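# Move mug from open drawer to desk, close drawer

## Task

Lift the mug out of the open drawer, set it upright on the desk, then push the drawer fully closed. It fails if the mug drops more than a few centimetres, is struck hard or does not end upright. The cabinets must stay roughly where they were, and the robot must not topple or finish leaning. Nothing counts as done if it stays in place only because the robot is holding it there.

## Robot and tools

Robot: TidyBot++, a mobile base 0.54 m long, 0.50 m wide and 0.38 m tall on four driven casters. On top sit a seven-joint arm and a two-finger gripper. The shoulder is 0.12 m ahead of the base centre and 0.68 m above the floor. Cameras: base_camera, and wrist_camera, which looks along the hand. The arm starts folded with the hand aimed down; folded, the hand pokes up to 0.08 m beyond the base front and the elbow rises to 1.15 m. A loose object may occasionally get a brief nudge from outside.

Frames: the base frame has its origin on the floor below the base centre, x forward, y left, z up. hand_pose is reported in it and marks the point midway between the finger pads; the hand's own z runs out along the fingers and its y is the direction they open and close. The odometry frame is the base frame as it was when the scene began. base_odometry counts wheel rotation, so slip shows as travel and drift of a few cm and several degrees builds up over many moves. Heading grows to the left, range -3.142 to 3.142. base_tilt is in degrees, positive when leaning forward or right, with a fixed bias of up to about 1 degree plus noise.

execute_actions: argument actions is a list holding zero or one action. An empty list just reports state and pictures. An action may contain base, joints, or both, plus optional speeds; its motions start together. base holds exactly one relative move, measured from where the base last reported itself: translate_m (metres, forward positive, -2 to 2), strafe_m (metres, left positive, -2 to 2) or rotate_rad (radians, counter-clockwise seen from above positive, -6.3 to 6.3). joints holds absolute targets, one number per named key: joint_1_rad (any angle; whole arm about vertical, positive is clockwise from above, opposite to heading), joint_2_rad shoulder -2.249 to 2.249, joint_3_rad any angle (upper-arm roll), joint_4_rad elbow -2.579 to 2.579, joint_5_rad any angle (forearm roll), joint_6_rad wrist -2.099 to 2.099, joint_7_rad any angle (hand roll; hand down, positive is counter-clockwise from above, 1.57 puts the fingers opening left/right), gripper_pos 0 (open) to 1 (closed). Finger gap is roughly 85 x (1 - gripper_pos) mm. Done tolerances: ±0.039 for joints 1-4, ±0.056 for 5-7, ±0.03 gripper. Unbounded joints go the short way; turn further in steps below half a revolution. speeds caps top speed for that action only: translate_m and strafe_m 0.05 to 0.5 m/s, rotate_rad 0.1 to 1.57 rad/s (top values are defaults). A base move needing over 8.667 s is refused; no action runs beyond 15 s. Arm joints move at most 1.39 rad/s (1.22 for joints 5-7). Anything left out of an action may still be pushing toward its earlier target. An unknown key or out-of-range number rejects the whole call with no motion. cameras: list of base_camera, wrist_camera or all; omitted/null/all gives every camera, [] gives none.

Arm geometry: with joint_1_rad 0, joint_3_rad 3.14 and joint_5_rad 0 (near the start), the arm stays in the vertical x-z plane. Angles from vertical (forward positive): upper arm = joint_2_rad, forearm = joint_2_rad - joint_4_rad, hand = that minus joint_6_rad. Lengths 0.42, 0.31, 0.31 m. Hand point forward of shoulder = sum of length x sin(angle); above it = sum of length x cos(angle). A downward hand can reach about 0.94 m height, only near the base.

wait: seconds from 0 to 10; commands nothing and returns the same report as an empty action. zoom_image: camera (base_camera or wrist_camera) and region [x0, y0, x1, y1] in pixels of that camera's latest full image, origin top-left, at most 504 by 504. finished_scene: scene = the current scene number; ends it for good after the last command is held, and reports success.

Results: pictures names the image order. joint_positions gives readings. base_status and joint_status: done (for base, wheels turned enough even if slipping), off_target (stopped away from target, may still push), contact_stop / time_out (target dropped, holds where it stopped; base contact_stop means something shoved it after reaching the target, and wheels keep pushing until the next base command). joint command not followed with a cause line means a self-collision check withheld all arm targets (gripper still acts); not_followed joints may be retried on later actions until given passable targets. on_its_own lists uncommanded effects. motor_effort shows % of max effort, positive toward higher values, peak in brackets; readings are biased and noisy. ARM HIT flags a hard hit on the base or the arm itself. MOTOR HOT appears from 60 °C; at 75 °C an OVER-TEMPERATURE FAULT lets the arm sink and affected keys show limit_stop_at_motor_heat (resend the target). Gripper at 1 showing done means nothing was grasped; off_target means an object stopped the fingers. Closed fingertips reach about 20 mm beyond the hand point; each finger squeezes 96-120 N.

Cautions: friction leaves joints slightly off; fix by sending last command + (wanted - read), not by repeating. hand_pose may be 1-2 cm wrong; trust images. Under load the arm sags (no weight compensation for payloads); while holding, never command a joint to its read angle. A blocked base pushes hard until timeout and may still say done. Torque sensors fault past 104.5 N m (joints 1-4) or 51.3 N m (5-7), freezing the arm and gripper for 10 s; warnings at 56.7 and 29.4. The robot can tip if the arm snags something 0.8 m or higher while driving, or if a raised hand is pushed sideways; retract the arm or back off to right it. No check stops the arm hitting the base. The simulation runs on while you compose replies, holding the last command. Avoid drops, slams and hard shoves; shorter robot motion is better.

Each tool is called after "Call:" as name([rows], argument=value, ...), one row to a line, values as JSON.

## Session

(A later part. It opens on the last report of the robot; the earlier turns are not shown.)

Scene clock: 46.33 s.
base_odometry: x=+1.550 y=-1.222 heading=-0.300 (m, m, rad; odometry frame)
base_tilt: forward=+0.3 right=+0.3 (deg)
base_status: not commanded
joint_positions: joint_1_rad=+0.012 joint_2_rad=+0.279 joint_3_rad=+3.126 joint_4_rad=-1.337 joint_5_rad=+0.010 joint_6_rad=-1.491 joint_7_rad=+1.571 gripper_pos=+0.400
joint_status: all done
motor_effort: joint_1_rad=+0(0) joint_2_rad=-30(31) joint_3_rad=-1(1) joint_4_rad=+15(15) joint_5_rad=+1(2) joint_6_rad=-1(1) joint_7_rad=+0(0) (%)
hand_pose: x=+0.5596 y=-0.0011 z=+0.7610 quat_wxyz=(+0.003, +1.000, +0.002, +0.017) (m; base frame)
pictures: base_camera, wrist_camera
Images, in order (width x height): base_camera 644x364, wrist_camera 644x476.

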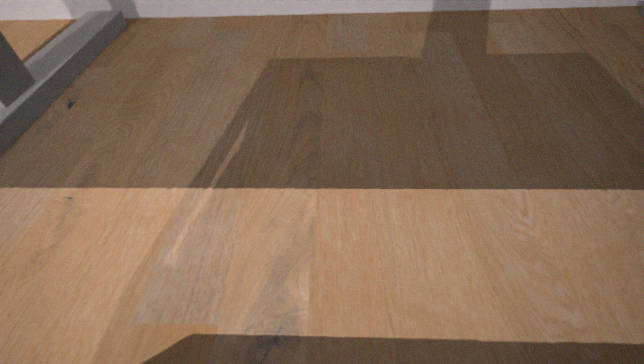

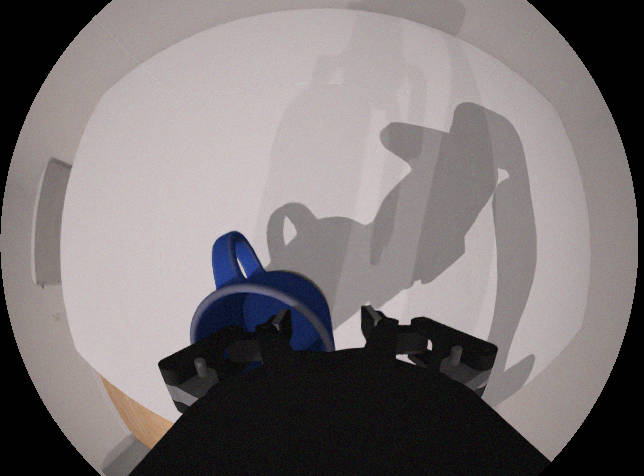

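Call:
execute_actions([
  {"joints": {"joint_2_rad": 0.265, "joint_4_rad": -0.95, "joint_6_rad": -1.93}},
])

Scene clock: 48.33 s.
base_odometry: x=+1.550 y=-1.222 heading=-0.300 (m, m, rad; odometry frame)
base_tilt: forward=+0.3 right=+0.3 (deg)
base_status: not commanded
joint_positions: joint_1_rad=+0.012 joint_2_rad=+0.274 joint_3_rad=+3.126 joint_4_rad=-0.963 joint_5_rad=+0.010 joint_6_rad=-1.903 joint_7_rad=+1.571 gripper_pos=+0.400
joint_status: all done
motor_effort: joint_1_rad=+1(0) joint_2_rad=-30(32) joint_3_rad=-1(1) joint_4_rad=+14(17) joint_5_rad=+1(1) joint_6_rad=+0(0) joint_7_rad=+0(0) (%)
hand_pose: x=+0.5302 y=-0.0015 z=+0.8788 quat_wxyz=(+0.003, +1.000, +0.000, +0.001) (m; base frame)
pictures: base_camera, wrist_camera
Images, in order (width x height): base_camera 644x364, wrist_camera 644x476.

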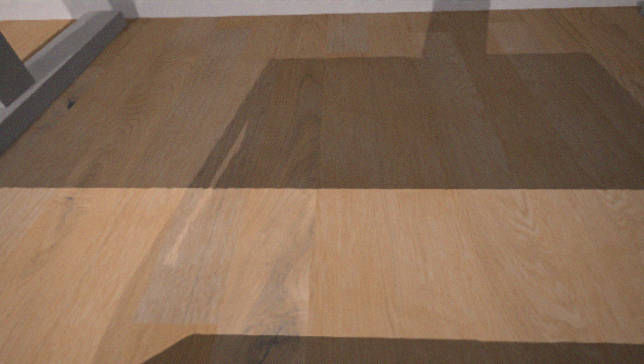

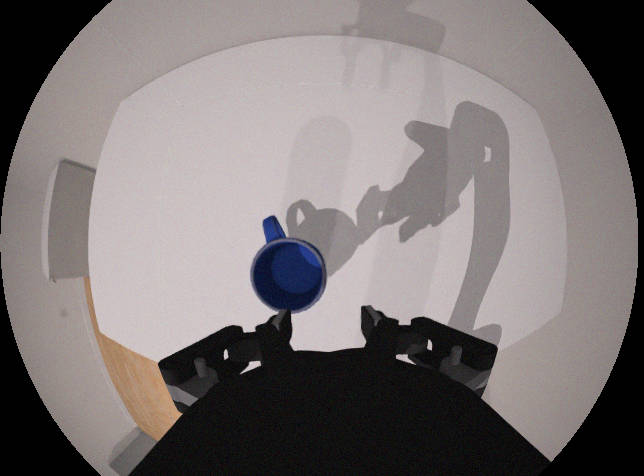

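Call:
execute_actions([
  {"base": {"translate_m": -1.09}, "joints": {"joint_6_rad": 1.0}},
], cameras=["wrist_camera"])

Call:
execute_actions([
  {"base": {"strafe_m": 0.62}, "joints": {"joint_2_rad": 1.222, "joint_4_rad": -2.237, "joint_6_rad": 1.459, "gripper_pos": 0.0}},
], cameras=[])

Call:
execute_actions([
  {"base": {"rotate_rad": -1.57}},
])

Scene clock: 54.37 s.
base_odometry: x=+0.508 y=-0.900 heading=-0.300 (m, m, rad; odometry frame)
base_tilt: forward=+0.2 right=+0.3 (deg)
base_status: done
joint_positions: joint_1_rad=+0.013 joint_2_rad=+0.255 joint_3_rad=+3.126 joint_4_rad=-0.955 joint_5_rad=+0.010 joint_6_rad=+0.992 joint_7_rad=+1.571 gripper_pos=+0.400
joint_status: all done
motor_effort: joint_1_rad=+0(2) joint_2_rad=-29(38) joint_3_rad=-1(2) joint_4_rad=+15(20) joint_5_rad=+1(1) joint_6_rad=+2(8) joint_7_rad=+0(0) (%)
hand_pose: x=+0.5863 y=+0.0018 z=+1.5039 quat_wxyz=(+0.001, +0.109, +0.003, +0.994) (m; base frame)
pictures: wrist_camera
Images, in order (width x height): wrist_camera 644x476.

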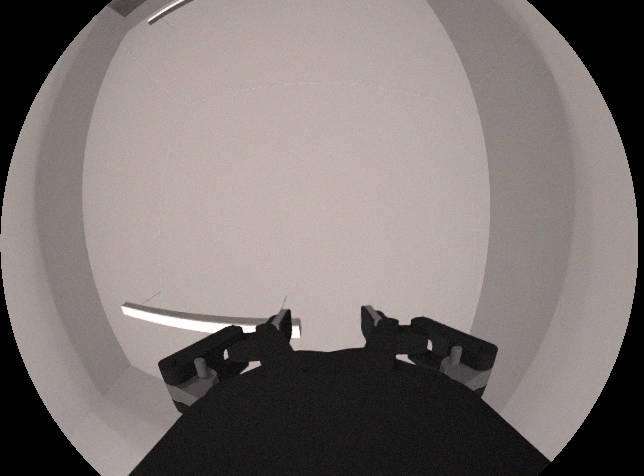

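Scene clock: 56.97 s.
base_odometry: x=+0.692 y=-0.307 heading=-0.300 (m, m, rad; odometry frame)
base_tilt: forward=+0.3 right=+0.3 (deg)
base_status: done
joint_positions: joint_1_rad=+0.011 joint_2_rad=+1.212 joint_3_rad=+3.126 joint_4_rad=-2.224 joint_5_rad=+0.010 joint_6_rad=+1.429 joint_7_rad=+1.571 gripper_pos=+0.000
joint_status: all done
motor_effort: joint_1_rad=+0(3) joint_2_rad=-38(52) joint_3_rad=-2(2) joint_4_rad=-1(16) joint_5_rad=+1(2) joint_6_rad=+7(11) joint_7_rad=+0(0) (%)
hand_pose: x=+0.7038 y=+0.0053 z=+0.3977 quat_wxyz=(-0.008, +0.843, -0.003, +0.537) (m; base frame)
pictures: none
No camera images: the call's "cameras" was empty. Leave "cameras" out to get every camera's image.

Scene clock: 59.50 s.
base_odometry: x=+0.692 y=-0.307 heading=-1.870 (m, m, rad; odometry frame)
base_tilt: forward=+0.3 right=+0.3 (deg)
base_status: done
joint_positions: joint_1_rad=+0.020 joint_2_rad=+1.212 joint_3_rad=+3.125 joint_4_rad=-2.224 joint_5_rad=+0.009 joint_6_rad=+1.433 joint_7_rad=+1.571 gripper_pos=+0.000
joint_status: not commanded
motor_effort: joint_1_rad=+0(4) joint_2_rad=-38(39) joint_3_rad=-2(4) joint_4_rad=-1(4) joint_5_rad=+1(3) joint_6_rad=+7(8) joint_7_rad=+0(0) (%)
hand_pose: x=+0.7043 y=+0.0000 z=+0.3986 quat_wxyz=(-0.006, +0.842, -0.007, +0.539) (m; base frame)
pictures: base_camera, wrist_camera
Images, in order (width x height): base_camera 644x364, wrist_camera 644x476.

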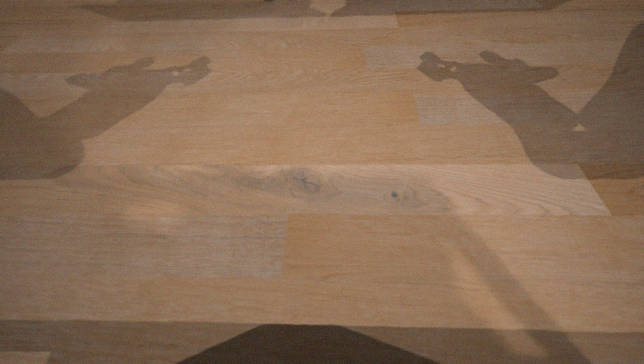

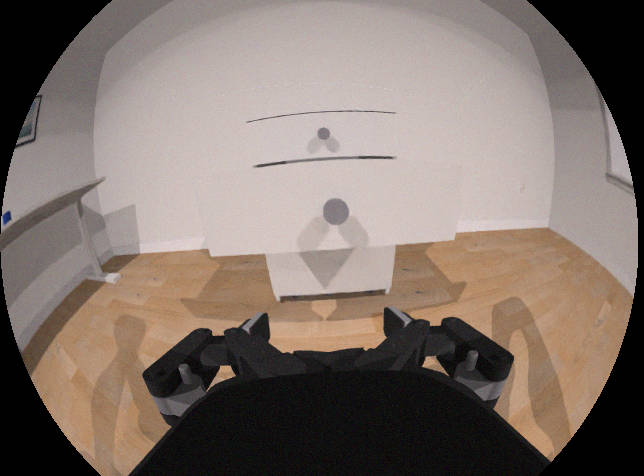

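Call:
execute_actions([
  {"base": {"strafe_m": -0.02}},
], cameras=[])

Call:
execute_actions([
  {"base": {"translate_m": 0.12}},
])

Scene clock: 60.93 s.
base_odometry: x=+0.672 y=-0.301 heading=-1.871 (m, m, rad; odometry frame)
base_tilt: forward=+0.2 right=+0.4 (deg)
base_status: done
joint_positions: joint_1_rad=+0.019 joint_2_rad=+1.212 joint_3_rad=+3.125 joint_4_rad=-2.224 joint_5_rad=+0.008 joint_6_rad=+1.433 joint_7_rad=+1.571 gripper_pos=+0.000
joint_status: not commanded
motor_effort: joint_1_rad=+0(3) joint_2_rad=-38(39) joint_3_rad=-2(3) joint_4_rad=-1(1) joint_5_rad=+1(2) joint_6_rad=+7(8) joint_7_rad=+0(0) (%)
hand_pose: x=+0.7043 y=+0.0006 z=+0.3986 quat_wxyz=(-0.006, +0.842, -0.007, +0.539) (m; base frame)
pictures: none
No camera images: the call's "cameras" was empty. Leave "cameras" out to get every camera's image.

Scene clock: 62.27 s.
base_odometry: x=+0.637 y=-0.416 heading=-1.871 (m, m, rad; odometry frame)
base_tilt: forward=+0.3 right=+0.3 (deg)
base_status: done
joint_positions: joint_1_rad=+0.019 joint_2_rad=+1.212 joint_3_rad=+3.125 joint_4_rad=-2.227 joint_5_rad=+0.008 joint_6_rad=+1.433 joint_7_rad=+1.571 gripper_pos=+0.000
joint_status: not commanded
motor_effort: joint_1_rad=+0(1) joint_2_rad=-37(40) joint_3_rad=-1(2) joint_4_rad=-1(3) joint_5_rad=+1(2) joint_6_rad=+7(7) joint_7_rad=+0(0) (%)
hand_pose: x=+0.7030 y=+0.0006 z=+0.3980 quat_wxyz=(-0.006, +0.843, -0.007, +0.538) (m; base frame)
pictures: base_camera, wrist_camera
Images, in order (width x height): base_camera 644x364, wrist_camera 644x476.

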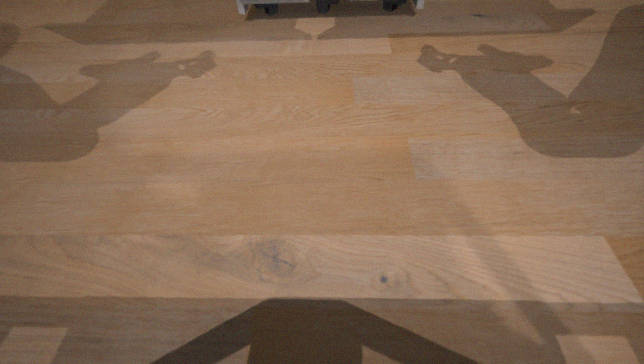

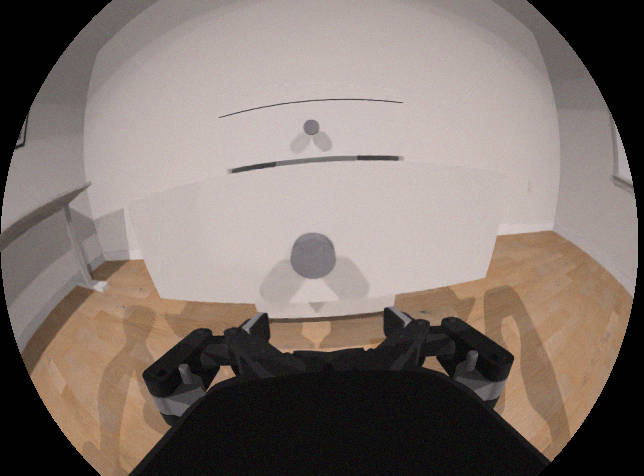

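Call:
execute_actions([
  {"joints": {"joint_2_rad": 1.175}},
], cameras=[])

Call:
execute_actions([
  {"base": {"translate_m": 0.12}, "speeds": {"translate_m": 0.08}},
])

Scene clock: 63.67 s.
base_odometry: x=+0.637 y=-0.416 heading=-1.871 (m, m, rad; odometry frame)
base_tilt: forward=+0.3 right=+0.3 (deg)
base_status: not commanded
joint_positions: joint_1_rad=+0.019 joint_2_rad=+1.182 joint_3_rad=+3.125 joint_4_rad=-2.227 joint_5_rad=+0.008 joint_6_rad=+1.433 joint_7_rad=+1.571 gripper_pos=+0.000
joint_status: all done
motor_effort: joint_1_rad=+0(0) joint_2_rad=-38(40) joint_3_rad=-1(2) joint_4_rad=+0(0) joint_5_rad=+1(1) joint_6_rad=+7(8) joint_7_rad=+0(0) (%)
hand_pose: x=+0.7111 y=+0.0005 z=+0.4154 quat_wxyz=(-0.006, +0.835, -0.007, +0.550) (m; base frame)
pictures: none
No camera images: the call's "cameras" was empty. Leave "cameras" out to get every camera's image.

Scene clock: 65.70 s.
base_odometry: x=+0.601 y=-0.531 heading=-1.871 (m, m, rad; odometry frame)
base_tilt: forward=+0.2 right=+0.3 (deg)
base_status: done
joint_positions: joint_1_rad=+0.019 joint_2_rad=+1.182 joint_3_rad=+3.125 joint_4_rad=-2.244 joint_5_rad=+0.008 joint_6_rad=+1.433 joint_7_rad=+1.571 gripper_pos=+0.000
joint_status: not commanded
motor_effort: joint_1_rad=+0(2) joint_2_rad=-37(40) joint_3_rad=-1(3) joint_4_rad=-1(6) joint_5_rad=+1(2) joint_6_rad=+7(8) joint_7_rad=+0(0) (%)
hand_pose: x=+0.7038 y=+0.0006 z=+0.4119 quat_wxyz=(-0.006, +0.840, -0.007, +0.543) (m; base frame)
pictures: base_camera, wrist_camera
Images, in order (width x height): base_camera 644x364, wrist_camera 644x476.

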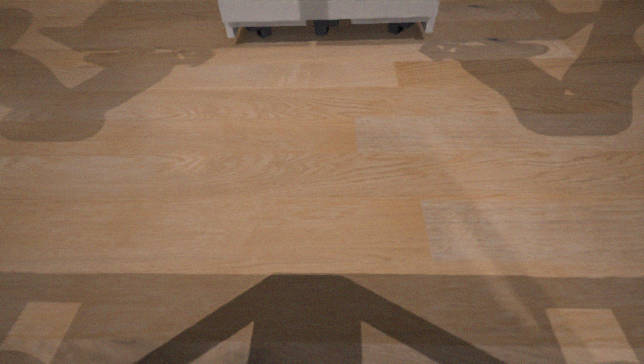

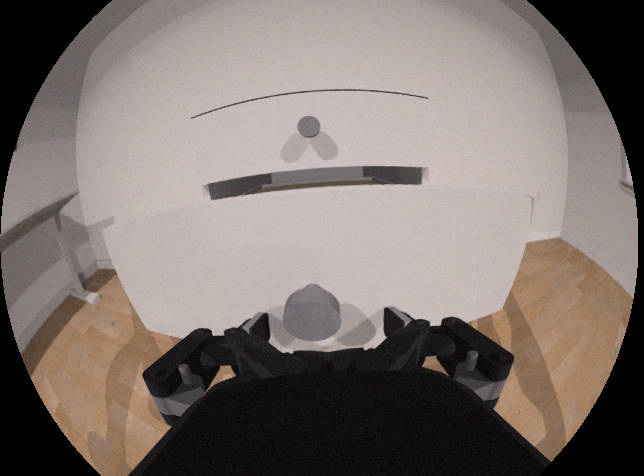

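Call:
execute_actions([
  {"base": {"translate_m": 0.15}, "speeds": {"translate_m": 0.08}},
])

Scene clock: 68.97 s.
base_odometry: x=+0.556 y=-0.674 heading=-1.872 (m, m, rad; odometry frame)
base_tilt: forward=+0.3 right=+0.3 (deg)
base_status: done
joint_positions: joint_1_rad=+0.019 joint_2_rad=+1.182 joint_3_rad=+3.125 joint_4_rad=-2.253 joint_5_rad=+0.008 joint_6_rad=+1.433 joint_7_rad=+1.571 gripper_pos=+0.000
joint_status: not commanded
motor_effort: joint_1_rad=+0(1) joint_2_rad=-38(39) joint_3_rad=-2(2) joint_4_rad=+0(4) joint_5_rad=+2(2) joint_6_rad=+8(9) joint_7_rad=+0(0) (%)
hand_pose: x=+0.6999 y=+0.0007 z=+0.4102 quat_wxyz=(-0.006, +0.842, -0.007, +0.539) (m; base frame)
pictures: base_camera, wrist_camera
Images, in order (width x height): base_camera 644x364, wrist_camera 644x476.

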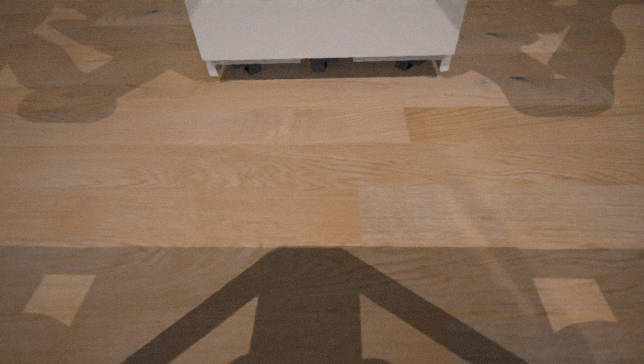

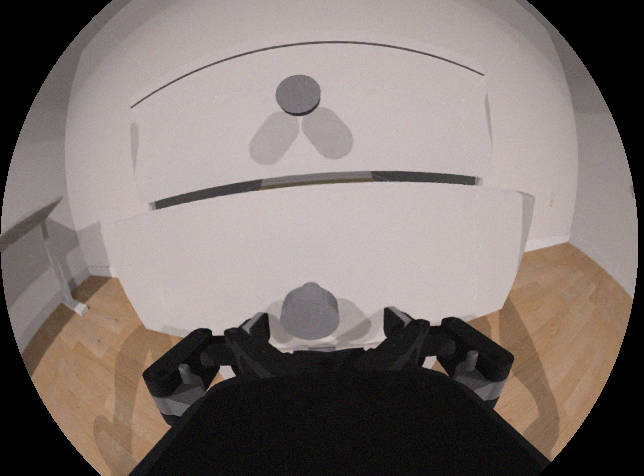

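Call:
execute_actions([
  {"base": {"translate_m": 0.05}, "speeds": {"translate_m": 0.06}},
])

Scene clock: 71.23 s.
base_odometry: x=+0.541 y=-0.722 heading=-1.872 (m, m, rad; odometry frame)
base_tilt: forward=+0.3 right=+0.3 (deg)
base_status: done
joint_positions: joint_1_rad=+0.019 joint_2_rad=+1.182 joint_3_rad=+3.125 joint_4_rad=-2.245 joint_5_rad=+0.008 joint_6_rad=+1.433 joint_7_rad=+1.571 gripper_pos=+0.000
joint_status: not commanded
motor_effort: joint_1_rad=+0(1) joint_2_rad=-37(41) joint_3_rad=-1(2) joint_4_rad=+0(5) joint_5_rad=+2(2) joint_6_rad=+8(10) joint_7_rad=+0(0) (%)
hand_pose: x=+0.7038 y=+0.0008 z=+0.4121 quat_wxyz=(-0.006, +0.840, -0.007, +0.543) (m; base frame)
pictures: base_camera, wrist_camera
Images, in order (width x height): base_camera 644x364, wrist_camera 644x476.

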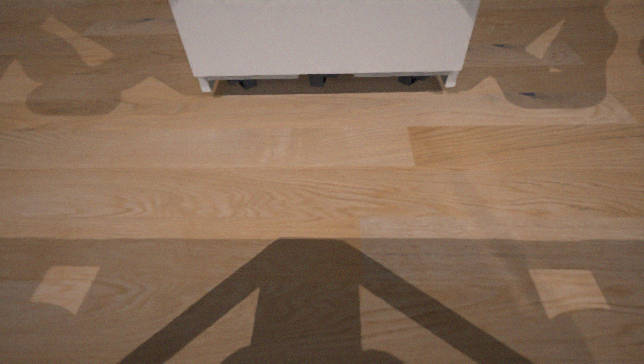

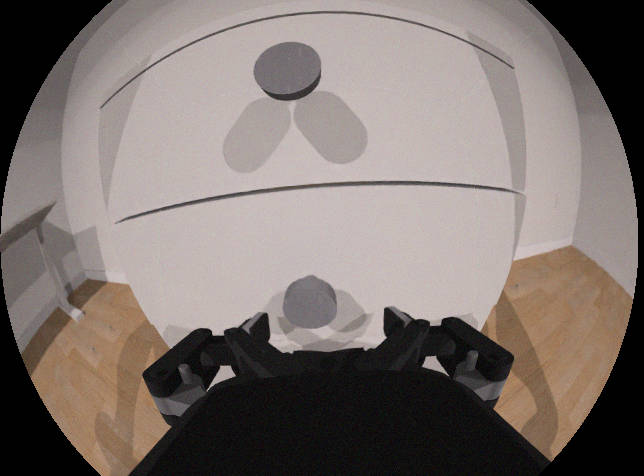

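Call:
zoom_image(camera="wrist_camera", region=[70, 120, 322, 340])

Call:
zoom_image(camera="wrist_camera", region=[340, 120, 592, 340])

Region (70, 120, 322, 340) of wrist_camera's 644x476 image, scaled by 2.000; it fills the top 440 rows of this view, and the rest is white.

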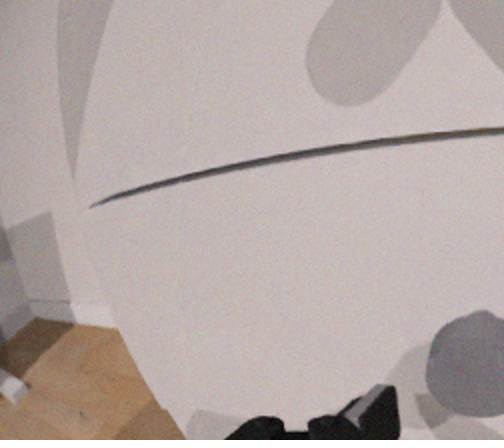

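Region (340, 120, 592, 340) of wrist_camera's 644x476 image, scaled by 2.000; it fills the top 440 rows of this view, and the rest is white.

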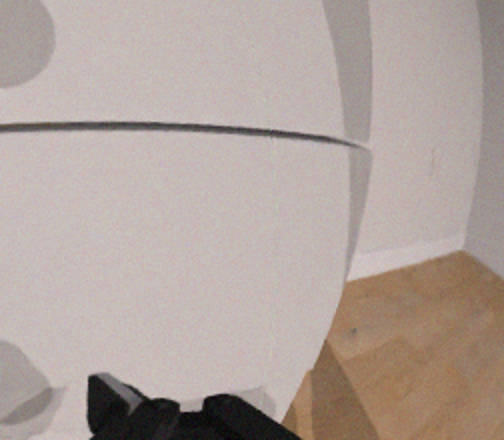

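Call:
execute_actions([
  {"base": {"translate_m": 0.025}, "speeds": {"translate_m": 0.05}},
])

Scene clock: 72.70 s.
base_odometry: x=+0.534 y=-0.746 heading=-1.872 (m, m, rad; odometry frame)
base_tilt: forward=+0.3 right=+0.3 (deg)
base_status: done
joint_positions: joint_1_rad=+0.019 joint_2_rad=+1.183 joint_3_rad=+3.125 joint_4_rad=-2.269 joint_5_rad=+0.008 joint_6_rad=+1.433 joint_7_rad=+1.571 gripper_pos=+0.000
joint_status: not commanded
motor_effort: joint_1_rad=+0(1) joint_2_rad=-40(42) joint_3_rad=-2(2) joint_4_rad=+4(13) joint_5_rad=+2(2) joint_6_rad=+9(11) joint_7_rad=+0(0) (%)
hand_pose: x=+0.6933 y=+0.0010 z=+0.4072 quat_wxyz=(-0.006, +0.846, -0.007, +0.533) (m; base frame)
pictures: base_camera, wrist_camera
Images, in order (width x height): base_camera 644x364, wrist_camera 644x476.

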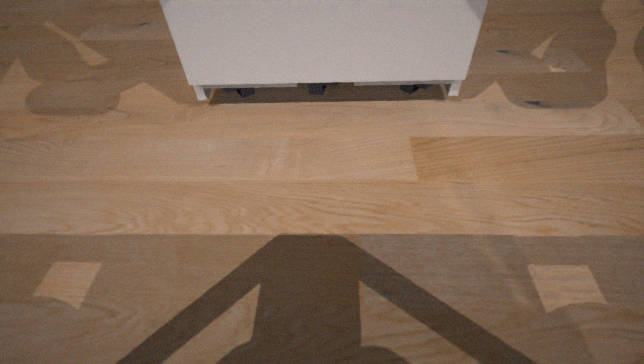

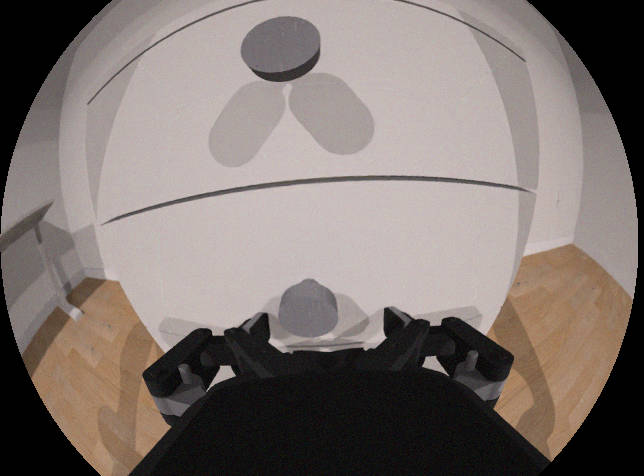

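Call:
execute_actions([
  {"base": {"translate_m": -0.3}},
])

Scene clock: 74.80 s.
base_odometry: x=+0.623 y=-0.459 heading=-1.872 (m, m, rad; odometry frame)
base_tilt: forward=+0.2 right=+0.3 (deg)
base_status: done
joint_positions: joint_1_rad=+0.019 joint_2_rad=+1.181 joint_3_rad=+3.125 joint_4_rad=-2.238 joint_5_rad=+0.008 joint_6_rad=+1.433 joint_7_rad=+1.571 gripper_pos=+0.000
joint_status: not commanded
motor_effort: joint_1_rad=+0(3) joint_2_rad=-38(39) joint_3_rad=-2(3) joint_4_rad=-1(3) joint_5_rad=+1(2) joint_6_rad=+8(10) joint_7_rad=+0(0) (%)
hand_pose: x=+0.7071 y=+0.0008 z=+0.4144 quat_wxyz=(-0.006, +0.837, -0.007, +0.546) (m; base frame)
pictures: base_camera, wrist_camera
Images, in order (width x height): base_camera 644x364, wrist_camera 644x476.

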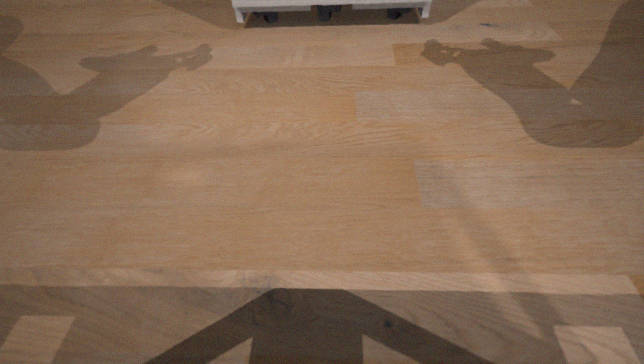

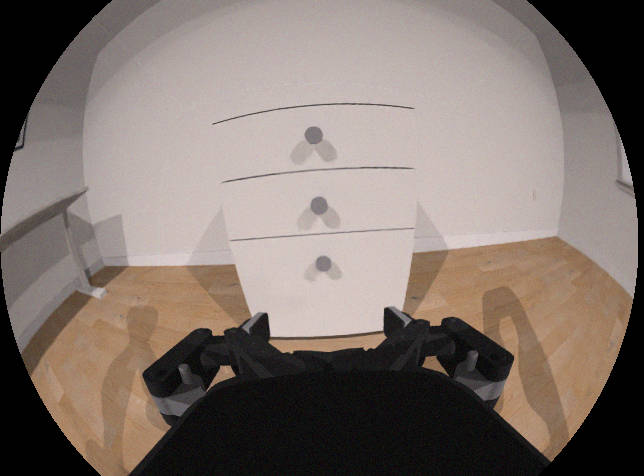

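Call:
zoom_image(camera="wrist_camera", region=[190, 90, 440, 340])

Call:
zoom_image(camera="wrist_camera", region=[0, 150, 140, 310])

Region (190, 90, 440, 340) of wrist_camera's 644x476 image, scaled by 2.016.

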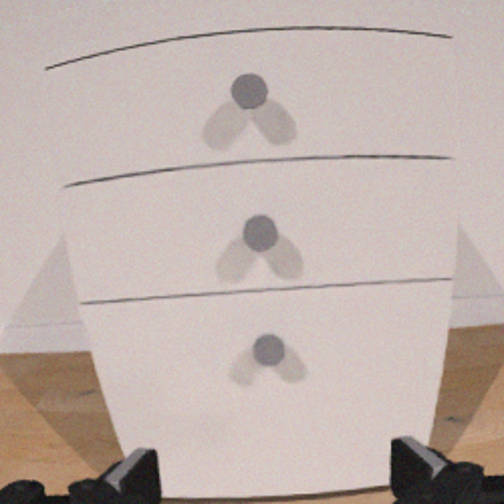

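Region (0, 150, 140, 310) of wrist_camera's 644x476 image, scaled by 3.150; it fills the left 441 columns of this view, and the rest is white.

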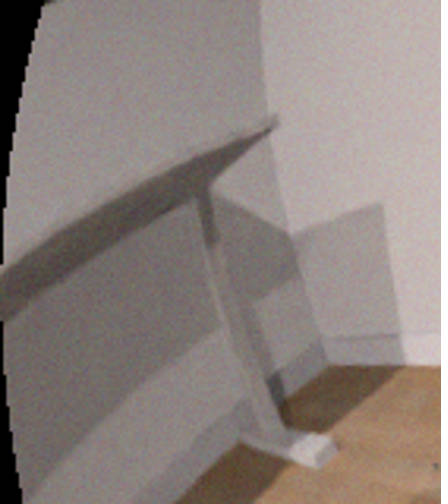

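Call:
execute_actions([
  {"joints": {"joint_1_rad": -1.0, "joint_2_rad": 0.5}},
], cameras=["wrist_camera"])

Scene clock: 77.43 s.
base_odometry: x=+0.623 y=-0.459 heading=-1.872 (m, m, rad; odometry frame)
base_tilt: forward=+0.2 right=+0.3 (deg)
base_status: not commanded
joint_positions: joint_1_rad=-0.993 joint_2_rad=+0.511 joint_3_rad=+3.123 joint_4_rad=-2.238 joint_5_rad=+0.008 joint_6_rad=+1.433 joint_7_rad=+1.571 gripper_pos=+0.000
joint_status: all done
motor_effort: joint_1_rad=+0(2) joint_2_rad=-32(39) joint_3_rad=-1(3) joint_4_rad=+10(10) joint_5_rad=+1(2) joint_6_rad=+9(8) joint_7_rad=+0(0) (%)
hand_pose: x=+0.4512 y=+0.5318 z=+0.8374 quat_wxyz=(-0.386, +0.535, +0.295, +0.691) (m; base frame)
pictures: wrist_camera
Images, in order (width x height): wrist_camera 644x476.

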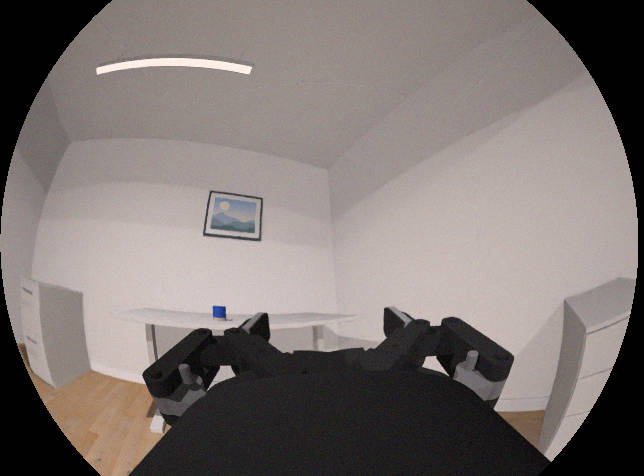

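The mug is standing on the desk and the drawer is closed flush.

Call:
finished_scene(scene=1)

The scene is finished: the task was done.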